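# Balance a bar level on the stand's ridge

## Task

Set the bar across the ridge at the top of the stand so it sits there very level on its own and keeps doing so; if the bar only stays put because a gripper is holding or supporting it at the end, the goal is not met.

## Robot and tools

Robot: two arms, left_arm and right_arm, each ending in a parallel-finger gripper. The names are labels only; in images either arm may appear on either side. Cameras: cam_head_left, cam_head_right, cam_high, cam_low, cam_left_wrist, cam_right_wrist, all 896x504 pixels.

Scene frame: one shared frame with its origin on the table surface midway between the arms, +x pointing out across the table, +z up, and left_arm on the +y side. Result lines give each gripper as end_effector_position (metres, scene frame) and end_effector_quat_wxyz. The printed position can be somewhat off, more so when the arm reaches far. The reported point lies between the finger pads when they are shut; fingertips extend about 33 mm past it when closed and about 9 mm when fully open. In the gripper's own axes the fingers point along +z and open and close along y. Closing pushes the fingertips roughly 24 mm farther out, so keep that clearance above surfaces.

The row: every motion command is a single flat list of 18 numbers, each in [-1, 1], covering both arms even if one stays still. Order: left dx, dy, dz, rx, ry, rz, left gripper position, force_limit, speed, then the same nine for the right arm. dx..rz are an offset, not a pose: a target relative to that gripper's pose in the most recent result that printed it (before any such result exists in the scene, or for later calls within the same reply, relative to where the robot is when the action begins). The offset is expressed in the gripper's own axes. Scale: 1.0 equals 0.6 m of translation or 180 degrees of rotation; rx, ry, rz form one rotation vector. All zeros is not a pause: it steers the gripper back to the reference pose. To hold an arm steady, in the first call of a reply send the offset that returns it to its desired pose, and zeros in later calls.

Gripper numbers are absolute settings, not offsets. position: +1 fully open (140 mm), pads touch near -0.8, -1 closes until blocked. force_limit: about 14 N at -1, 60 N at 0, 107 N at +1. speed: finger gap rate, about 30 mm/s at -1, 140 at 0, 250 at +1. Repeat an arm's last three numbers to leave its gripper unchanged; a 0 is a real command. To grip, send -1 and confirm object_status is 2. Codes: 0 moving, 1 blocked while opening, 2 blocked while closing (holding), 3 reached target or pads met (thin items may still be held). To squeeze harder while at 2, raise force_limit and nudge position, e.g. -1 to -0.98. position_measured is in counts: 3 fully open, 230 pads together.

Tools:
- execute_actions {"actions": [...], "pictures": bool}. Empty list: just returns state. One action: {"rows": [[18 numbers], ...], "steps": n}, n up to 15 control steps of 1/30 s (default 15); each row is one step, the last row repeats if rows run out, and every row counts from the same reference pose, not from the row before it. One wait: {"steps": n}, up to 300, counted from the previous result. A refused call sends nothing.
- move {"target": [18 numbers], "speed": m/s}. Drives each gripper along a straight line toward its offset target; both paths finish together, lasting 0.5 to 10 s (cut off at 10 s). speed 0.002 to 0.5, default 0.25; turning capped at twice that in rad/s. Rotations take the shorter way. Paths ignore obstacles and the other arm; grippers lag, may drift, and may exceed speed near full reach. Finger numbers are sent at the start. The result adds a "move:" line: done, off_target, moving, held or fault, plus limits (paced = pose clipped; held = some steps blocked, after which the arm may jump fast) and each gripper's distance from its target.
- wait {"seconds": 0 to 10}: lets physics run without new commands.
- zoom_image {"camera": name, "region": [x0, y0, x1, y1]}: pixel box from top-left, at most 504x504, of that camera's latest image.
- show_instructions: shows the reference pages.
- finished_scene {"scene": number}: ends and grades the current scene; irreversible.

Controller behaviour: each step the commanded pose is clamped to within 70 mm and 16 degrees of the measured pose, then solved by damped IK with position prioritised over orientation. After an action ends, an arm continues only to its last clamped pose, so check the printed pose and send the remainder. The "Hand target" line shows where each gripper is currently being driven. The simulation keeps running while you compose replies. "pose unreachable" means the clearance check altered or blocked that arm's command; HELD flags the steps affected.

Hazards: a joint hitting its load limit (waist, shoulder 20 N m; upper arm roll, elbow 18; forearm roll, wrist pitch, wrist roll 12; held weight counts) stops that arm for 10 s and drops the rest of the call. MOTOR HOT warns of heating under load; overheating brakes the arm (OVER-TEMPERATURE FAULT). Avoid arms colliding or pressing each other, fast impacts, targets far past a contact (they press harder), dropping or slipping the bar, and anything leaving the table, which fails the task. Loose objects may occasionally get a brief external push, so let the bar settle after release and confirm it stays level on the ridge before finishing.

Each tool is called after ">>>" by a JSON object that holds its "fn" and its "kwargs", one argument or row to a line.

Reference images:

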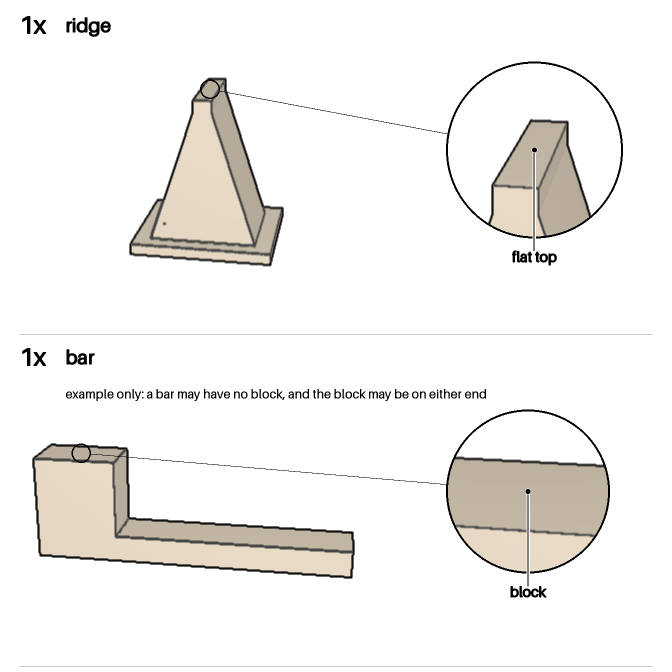

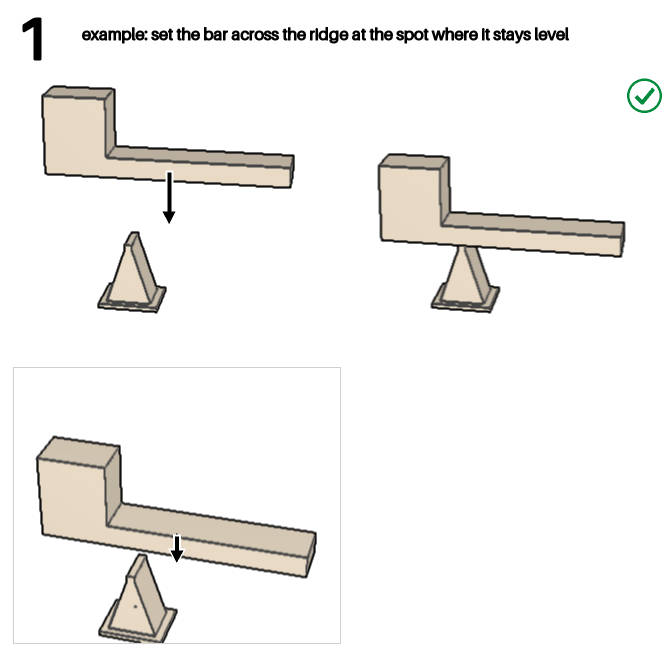

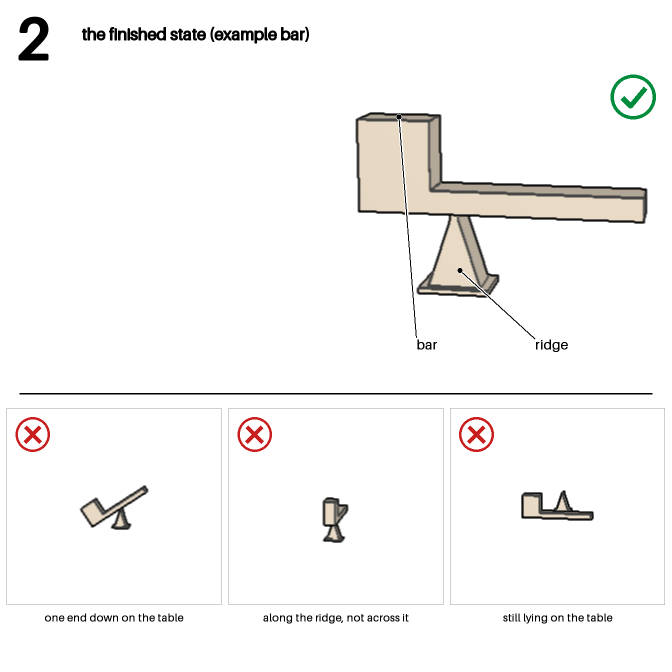

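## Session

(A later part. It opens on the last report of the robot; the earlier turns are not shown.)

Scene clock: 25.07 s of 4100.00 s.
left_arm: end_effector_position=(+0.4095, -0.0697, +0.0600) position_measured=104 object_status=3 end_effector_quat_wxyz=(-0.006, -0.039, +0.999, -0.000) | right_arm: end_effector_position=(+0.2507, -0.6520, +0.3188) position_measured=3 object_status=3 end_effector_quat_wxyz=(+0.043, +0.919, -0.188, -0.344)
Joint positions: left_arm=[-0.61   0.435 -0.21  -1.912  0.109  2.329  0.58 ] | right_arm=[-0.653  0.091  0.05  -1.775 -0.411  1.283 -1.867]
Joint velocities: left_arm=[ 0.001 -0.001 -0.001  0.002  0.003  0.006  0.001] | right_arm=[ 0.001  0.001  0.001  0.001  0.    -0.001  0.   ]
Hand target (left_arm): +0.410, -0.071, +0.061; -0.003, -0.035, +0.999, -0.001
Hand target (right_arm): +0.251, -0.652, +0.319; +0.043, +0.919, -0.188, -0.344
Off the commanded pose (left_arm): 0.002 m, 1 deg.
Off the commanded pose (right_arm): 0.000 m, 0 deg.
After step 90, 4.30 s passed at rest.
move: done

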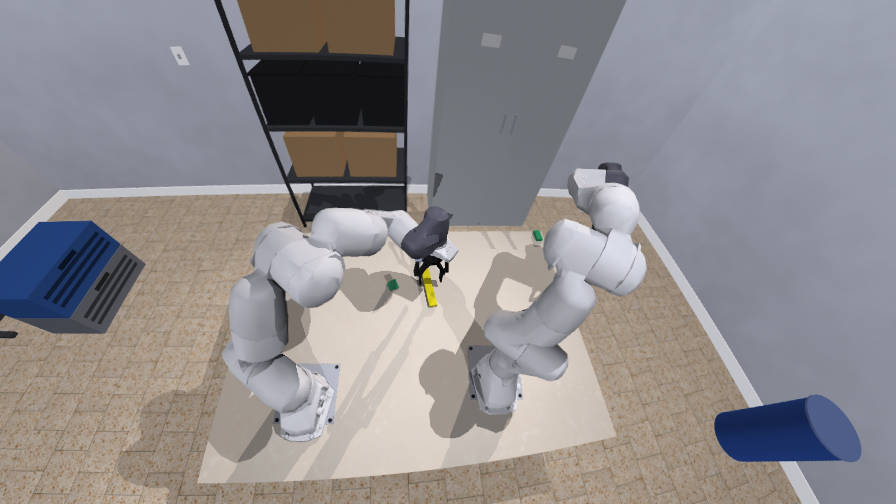

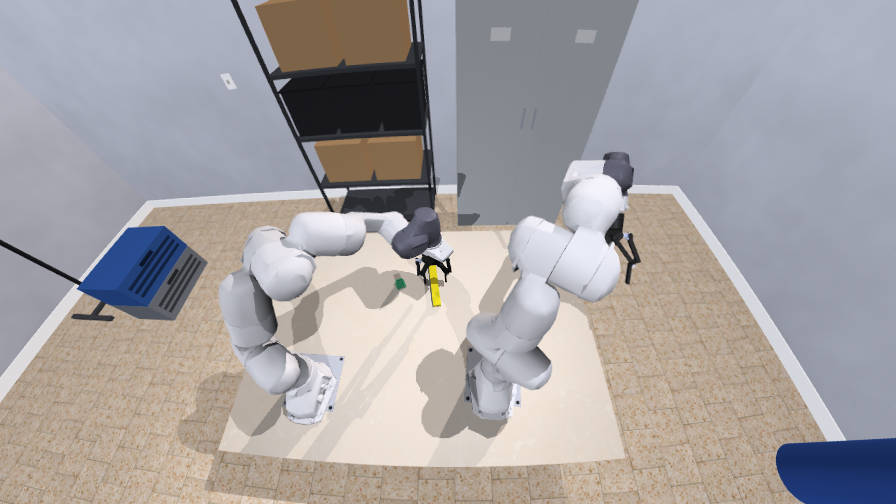

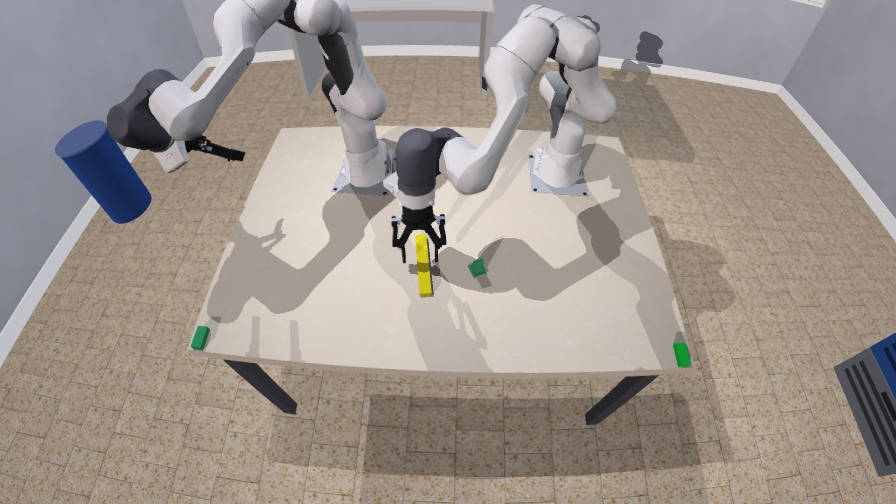

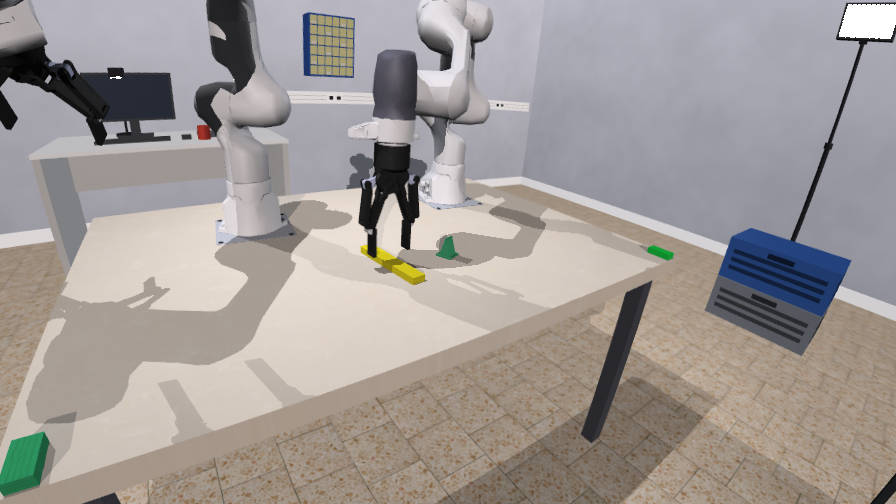

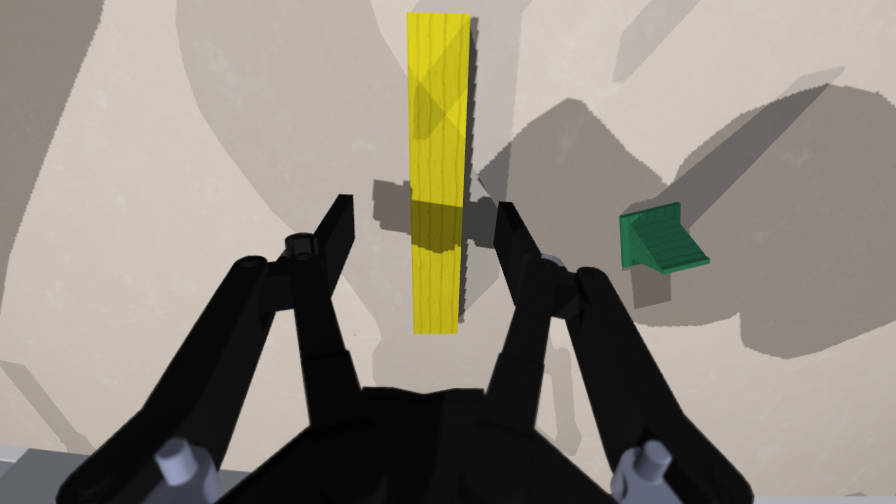

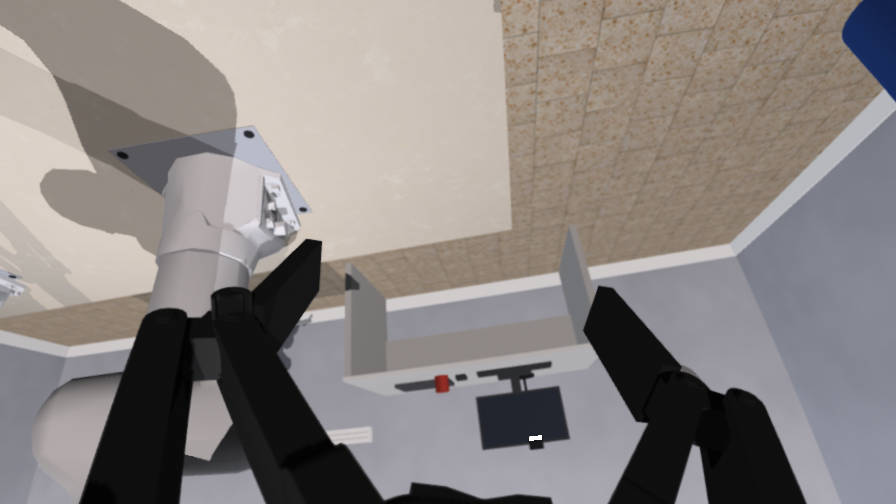

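>>> {"fn": "move", "kwargs": {
  "target": [0,0.006,0.04,0,0,0,0.2,0,0,0,0,0,0,0,0,1,0,0],
  "speed": 0.08
}}

>>> {"fn": "move", "kwargs": {
  "target": [0,0,0,0,0,0,-1,-0.3,0,0,0,0,0,0,0,1,0,0]
}}

>>> {"fn": "move", "kwargs": {
  "target": [0,0,-0.15,0,0,0,-1,-0.3,0,0,0,0,0,0,0,1,0,0],
  "speed": 0.1
}}

>>> {"fn": "move", "kwargs": {
  "target": [-0.03,0.21,0,0,0,-0.04,-1,-0.3,0,0,0,0,0,0,0,1,0,0],
  "speed": 0.1
}}

Scene clock: 35.20 s of 4100.00 s.
left_arm: end_effector_position=(+0.4080, -0.0656, +0.0358) position_measured=104 object_status=3 end_effector_quat_wxyz=(-0.008, -0.039, +0.999, +0.001) | right_arm: end_effector_position=(+0.2507, -0.6520, +0.3188) position_measured=3 object_status=3 end_effector_quat_wxyz=(+0.043, +0.919, -0.188, -0.344)
Joint positions: left_arm=[-0.611  0.469 -0.202 -1.929  0.114  2.375  0.58 ] | right_arm=[-0.653  0.091  0.05  -1.775 -0.411  1.283 -1.867]
Joint velocities: left_arm=[-0.004  0.     0.001  0.     0.001  0.02  -0.   ] | right_arm=[-0.001 -0.    -0.001 -0.001  0.001 -0.     0.001]
Hand target (left_arm): +0.409, -0.066, +0.036; -0.006, -0.039, +0.999, -0.000
Hand target (right_arm): +0.251, -0.652, +0.319; +0.043, +0.919, -0.188, -0.344
Off the commanded pose (left_arm): 0.001 m, 0 deg.
Off the commanded pose (right_arm): 0.000 m, 0 deg.
After step 90, 6.37 s passed at rest.
move: done

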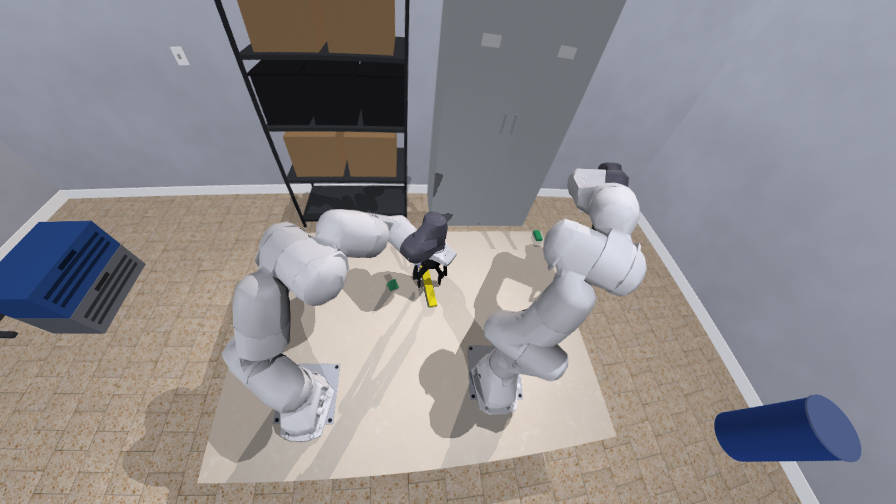

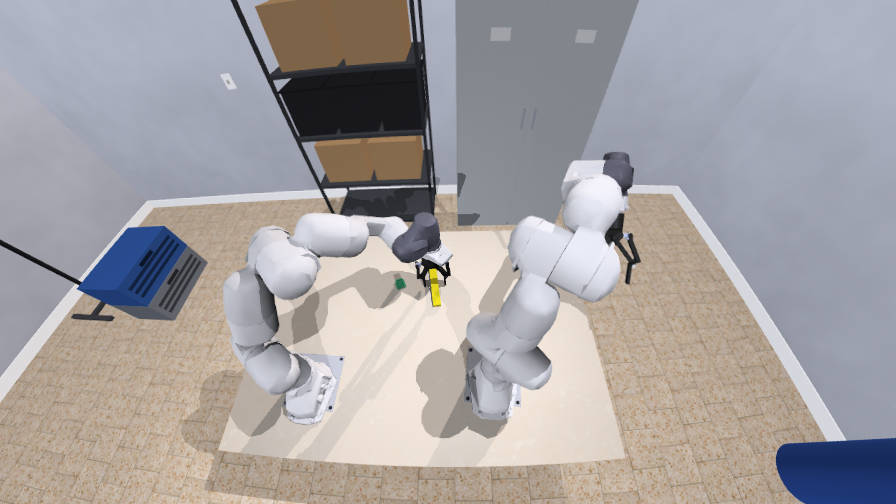

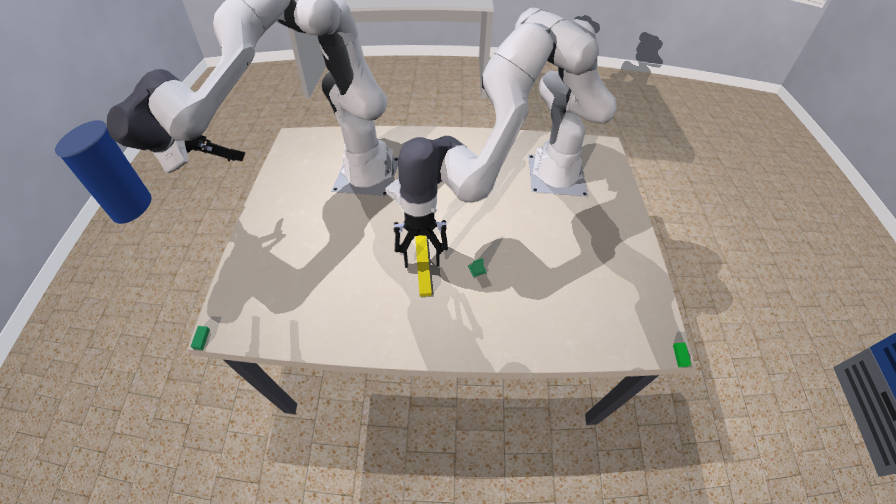

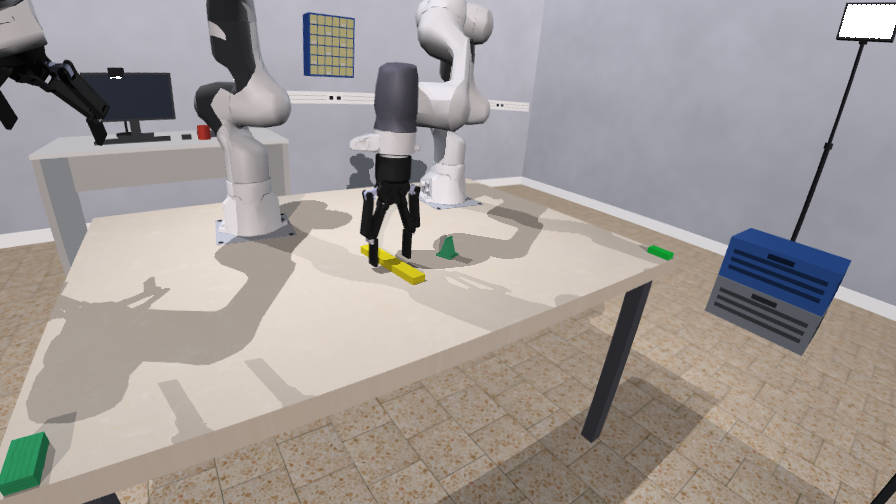

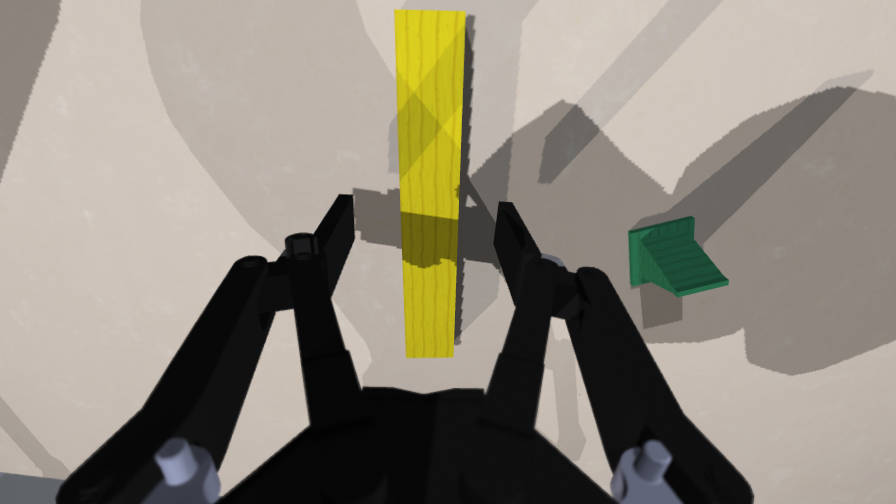

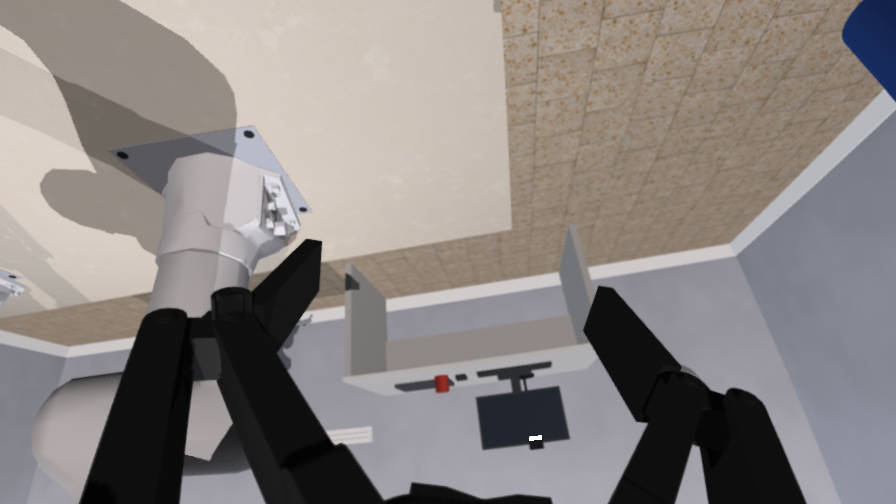

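Scene clock: 35.77 s of 4100.00 s.
left_arm: end_effector_position=(+0.4082, -0.0658, +0.0362) position_measured=184 object_status=2 end_effector_quat_wxyz=(-0.008, -0.039, +0.999, +0.000) | right_arm: end_effector_position=(+0.2507, -0.6520, +0.3188) position_measured=3 object_status=3 end_effector_quat_wxyz=(+0.043, +0.919, -0.188, -0.344)
Joint positions: left_arm=[-0.611  0.468 -0.202 -1.929  0.114  2.375  0.58 ] | right_arm=[-0.653  0.091  0.05  -1.775 -0.411  1.283 -1.867]
Joint velocities: left_arm=[ 0.     0.001  0.     0.001 -0.002  0.    -0.   ] | right_arm=[-0.001 -0.001  0.    -0.     0.     0.     0.001]
Hand target (left_arm): +0.408, -0.066, +0.036; -0.008, -0.039, +0.999, +0.001
Hand target (right_arm): +0.251, -0.652, +0.319; +0.043, +0.919, -0.188, -0.344
Off the commanded pose (left_arm): 0.001 m, 0 deg.
Off the commanded pose (right_arm): 0.000 m, 0 deg.
move: done

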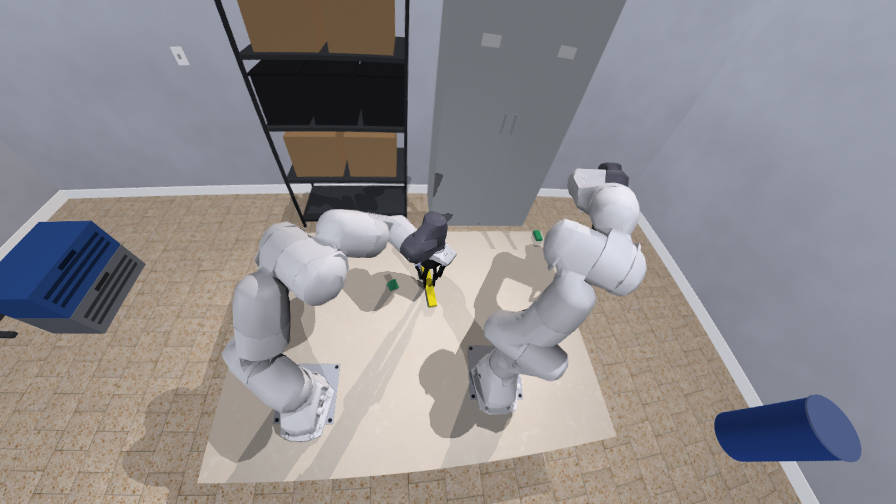

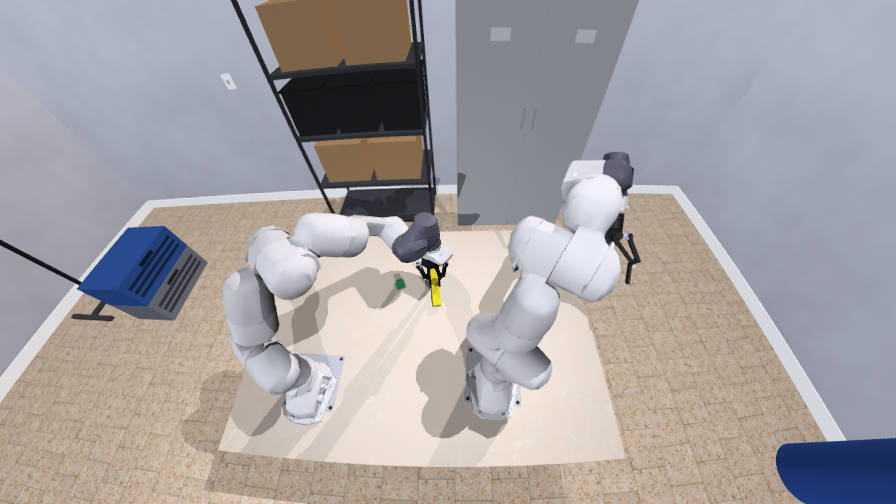

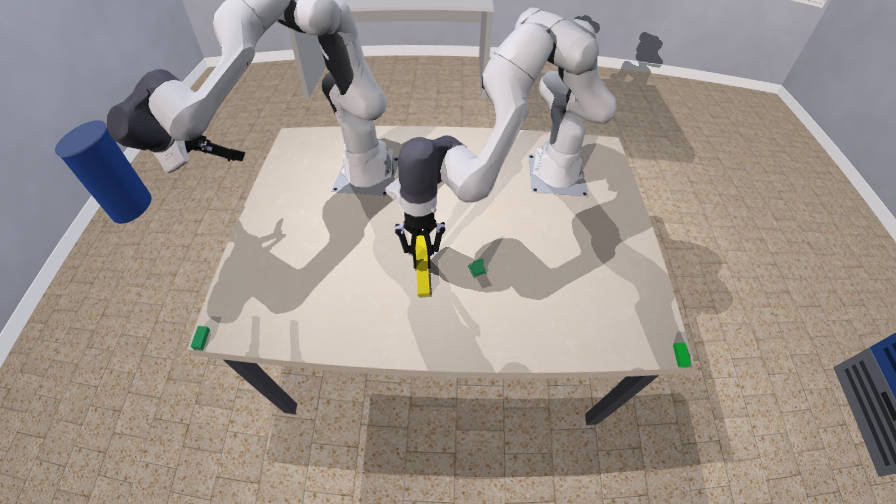

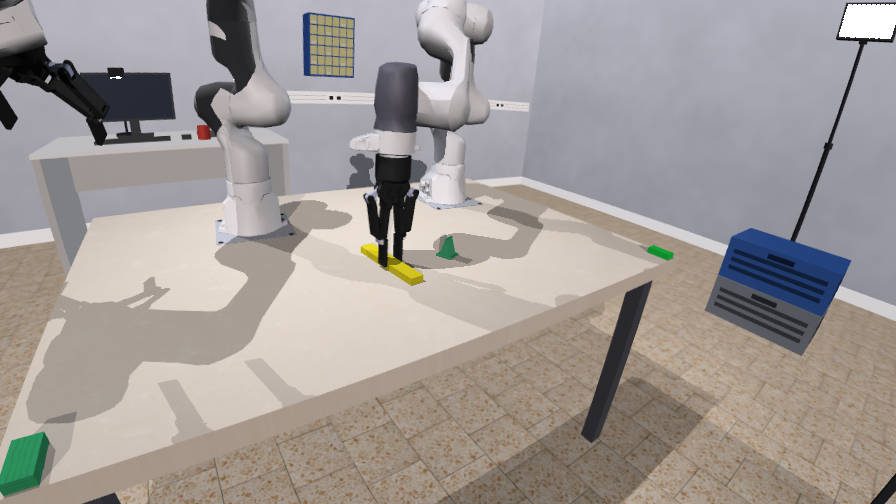

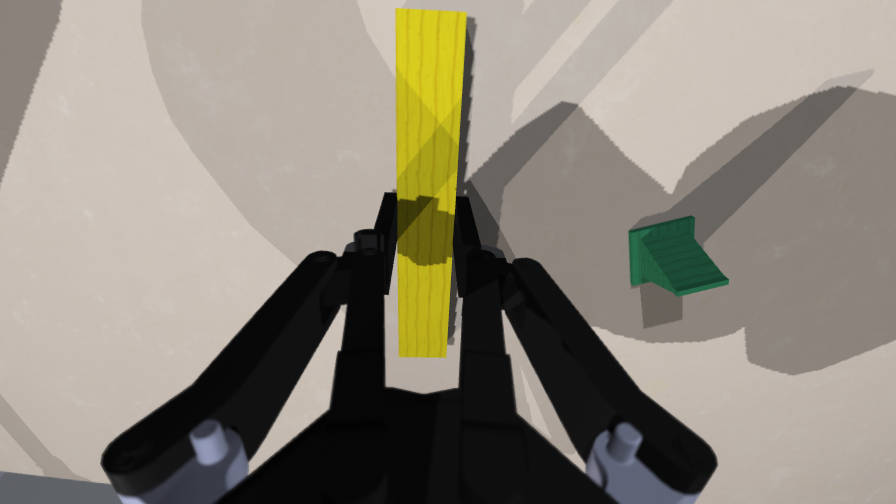

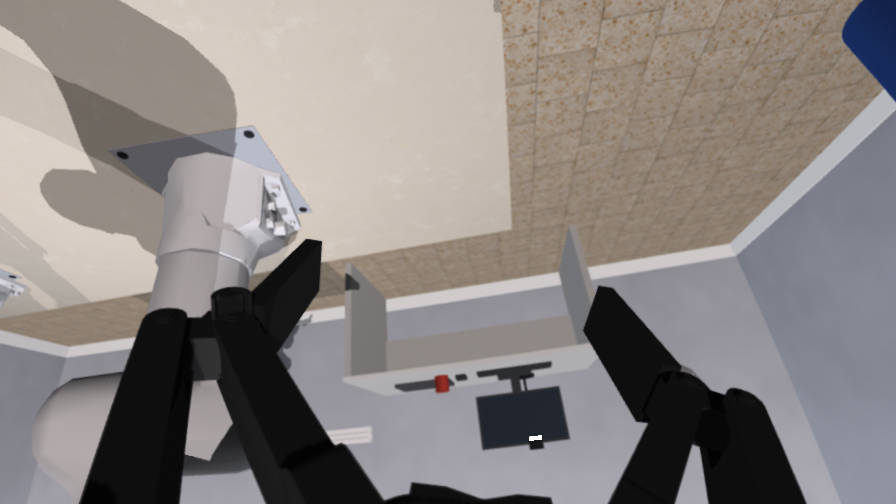

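Scene clock: 37.23 s of 4100.00 s.
left_arm: end_effector_position=(+0.4096, -0.0655, +0.1267) position_measured=184 object_status=2 end_effector_quat_wxyz=(-0.006, -0.040, +0.999, +0.000) | right_arm: end_effector_position=(+0.2507, -0.6520, +0.3188) position_measured=3 object_status=3 end_effector_quat_wxyz=(+0.043, +0.919, -0.188, -0.344)
Joint positions: left_arm=[-0.592  0.329 -0.225 -1.882  0.078  2.194  0.602] | right_arm=[-0.653  0.091  0.05  -1.775 -0.411  1.283 -1.867]
Joint velocities: left_arm=[ 0.     0.001  0.    -0.001 -0.001 -0.009  0.003] | right_arm=[ 0.    -0.     0.001  0.001  0.     0.001 -0.001]
Hand target (left_arm): +0.409, -0.066, +0.127; -0.008, -0.039, +0.999, +0.000
Hand target (right_arm): +0.251, -0.652, +0.319; +0.043, +0.919, -0.188, -0.344
Off the commanded pose (left_arm): 0.001 m, 0 deg.
Off the commanded pose (right_arm): 0.000 m, 0 deg.
move: done

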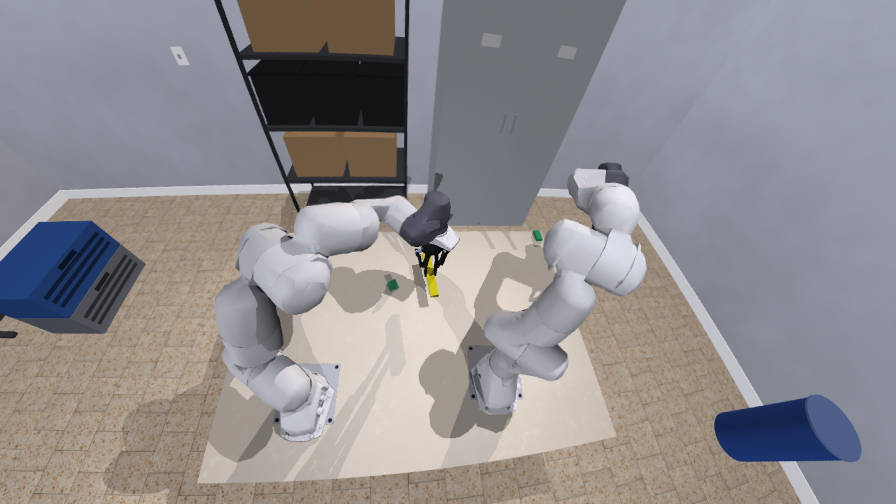

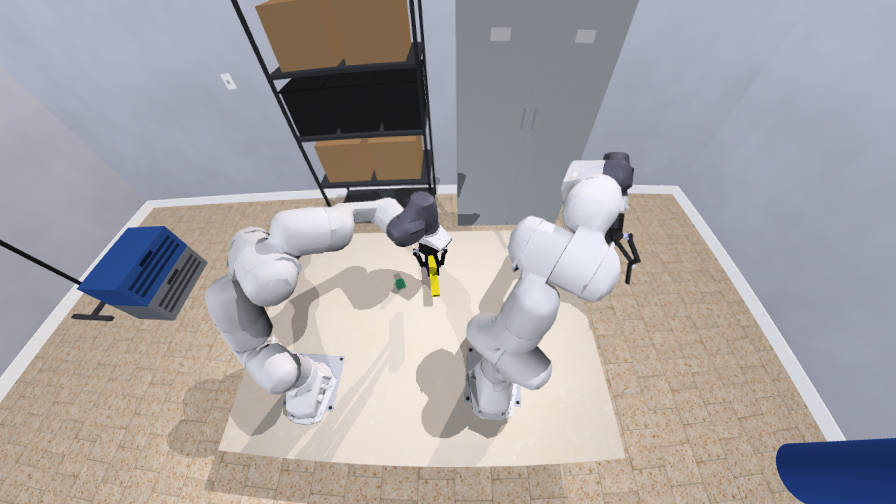

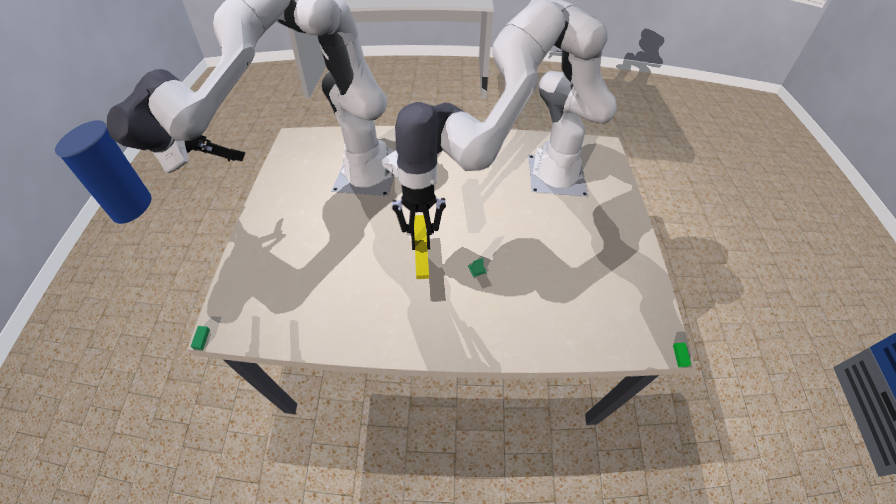

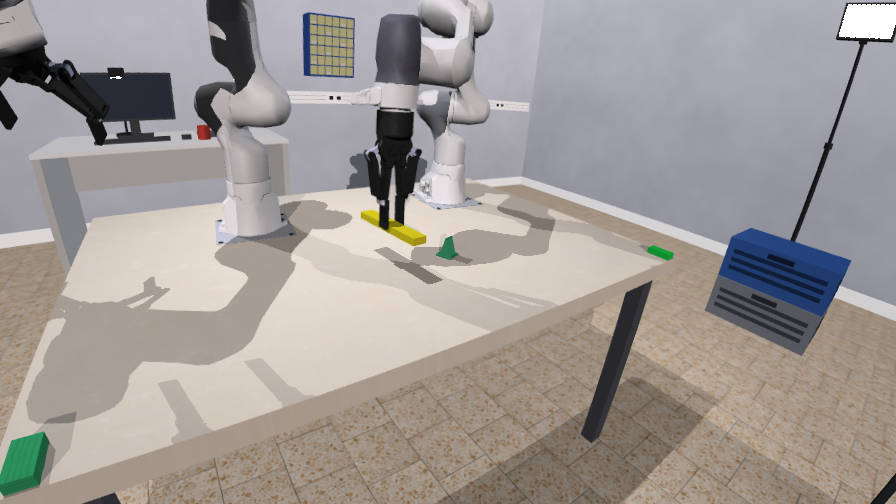

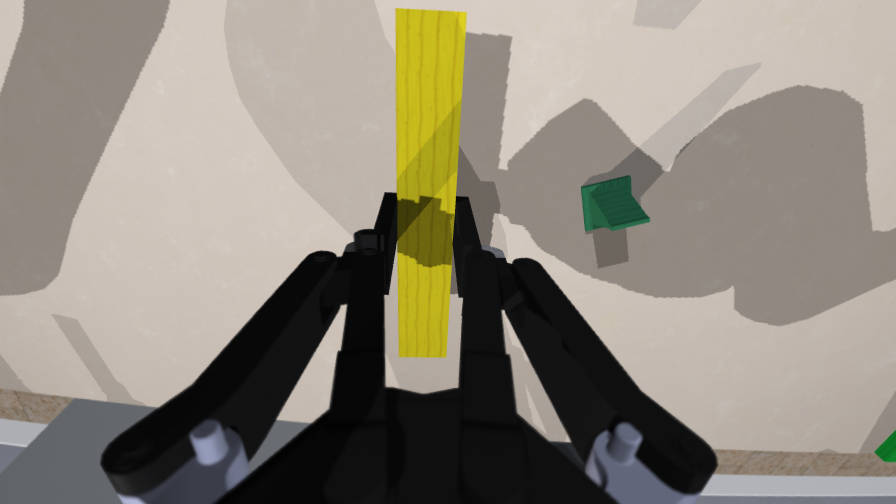

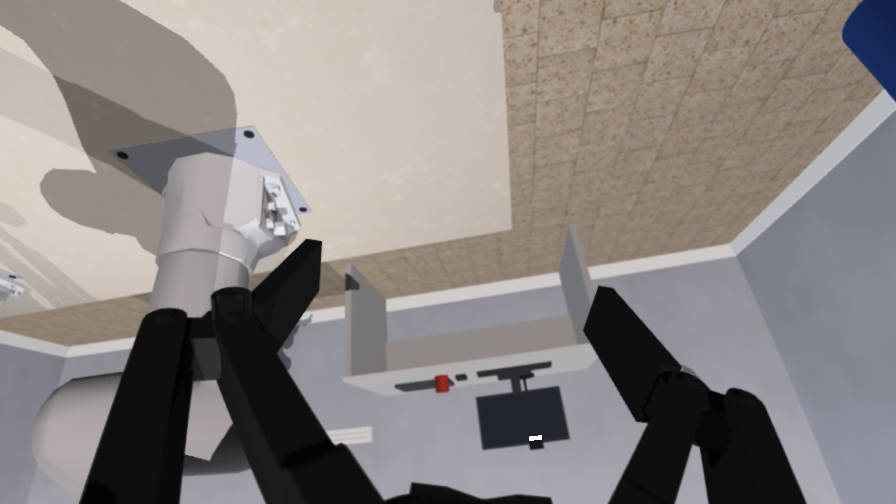

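Scene clock: 38.87 s of 4100.00 s.
left_arm: end_effector_position=(+0.4172, +0.0619, +0.1258) position_measured=184 object_status=2 end_effector_quat_wxyz=(-0.007, -0.106, +0.994, +0.003) | right_arm: end_effector_position=(+0.2507, -0.6520, +0.3188) position_measured=3 object_status=3 end_effector_quat_wxyz=(+0.043, +0.919, -0.188, -0.344)
Joint positions: left_arm=[-0.457  0.104 -0.178 -2.195  0.016  2.283  0.676] | right_arm=[-0.653  0.091  0.05  -1.775 -0.411  1.283 -1.867]
Joint velocities: left_arm=[ 0.001 -0.001 -0.    -0.004 -0.004  0.01   0.028] | right_arm=[-0.001  0.002  0.    -0.    -0.     0.001  0.   ]
Hand target (left_arm): +0.418, +0.061, +0.127; -0.006, -0.102, +0.995, -0.000
Hand target (right_arm): +0.251, -0.652, +0.319; +0.043, +0.919, -0.188, -0.344
Off the commanded pose (left_arm): 0.001 m, 1 deg.
Off the commanded pose (right_arm): 0.000 m, 0 deg.
move: done

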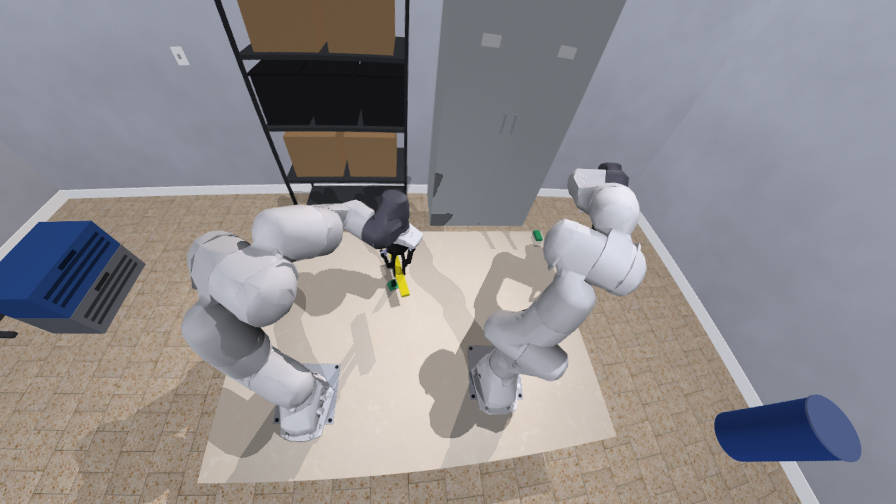

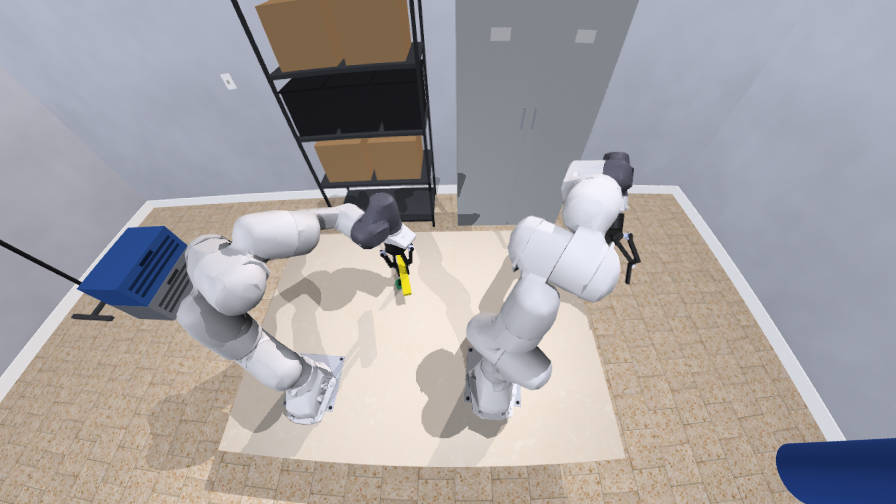

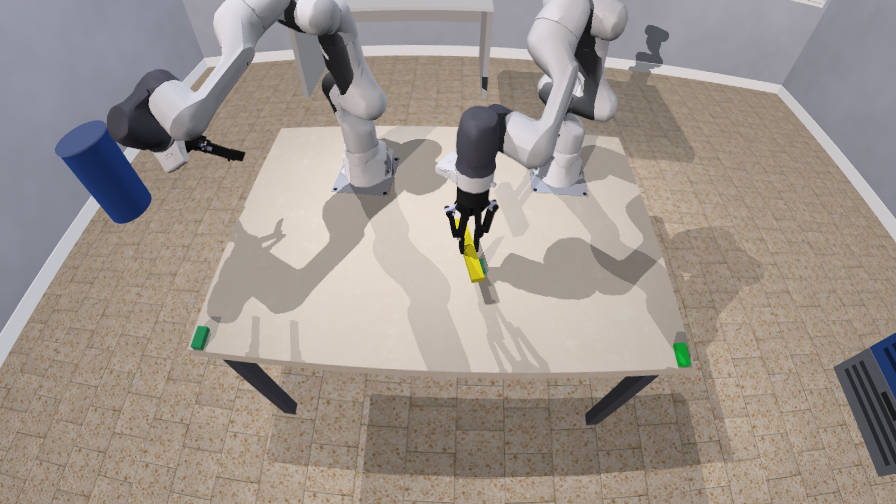

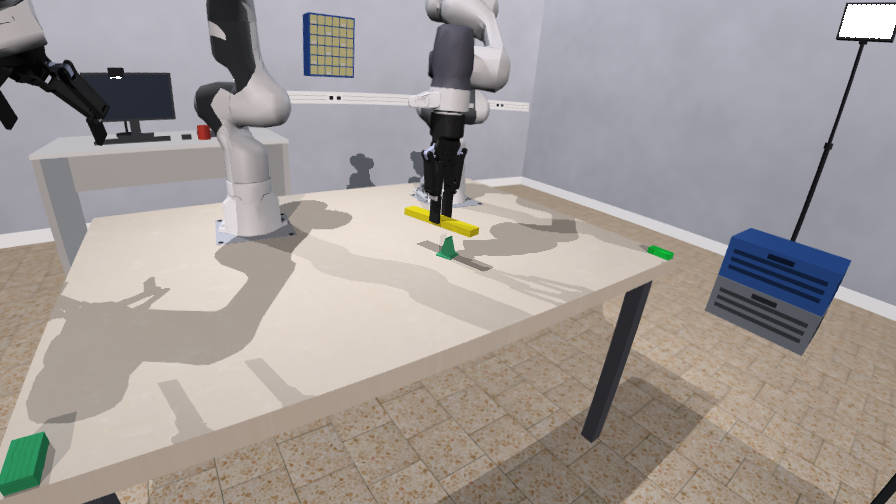

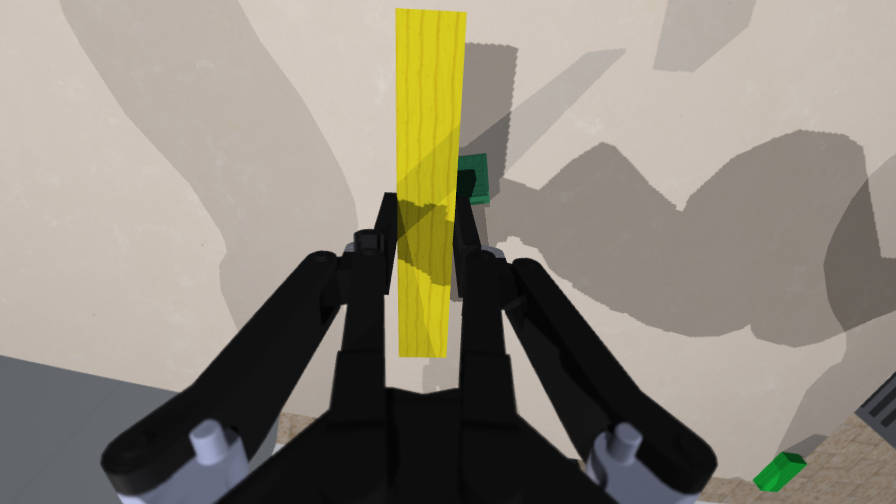

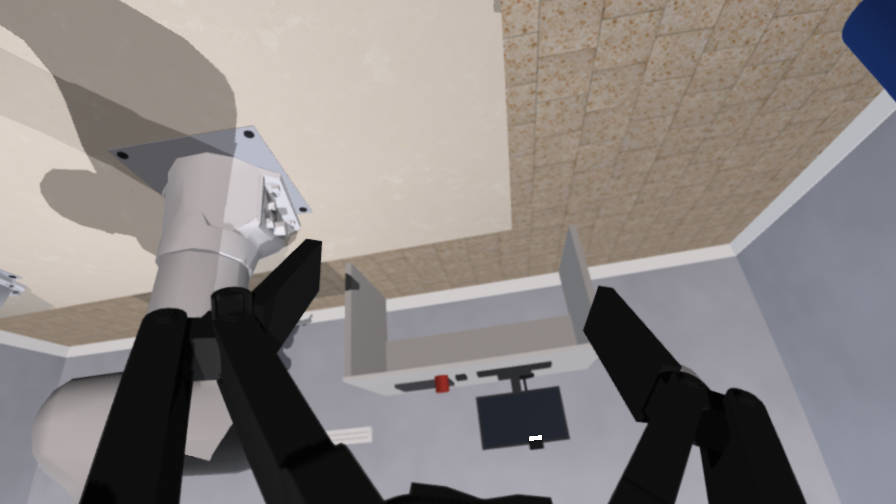

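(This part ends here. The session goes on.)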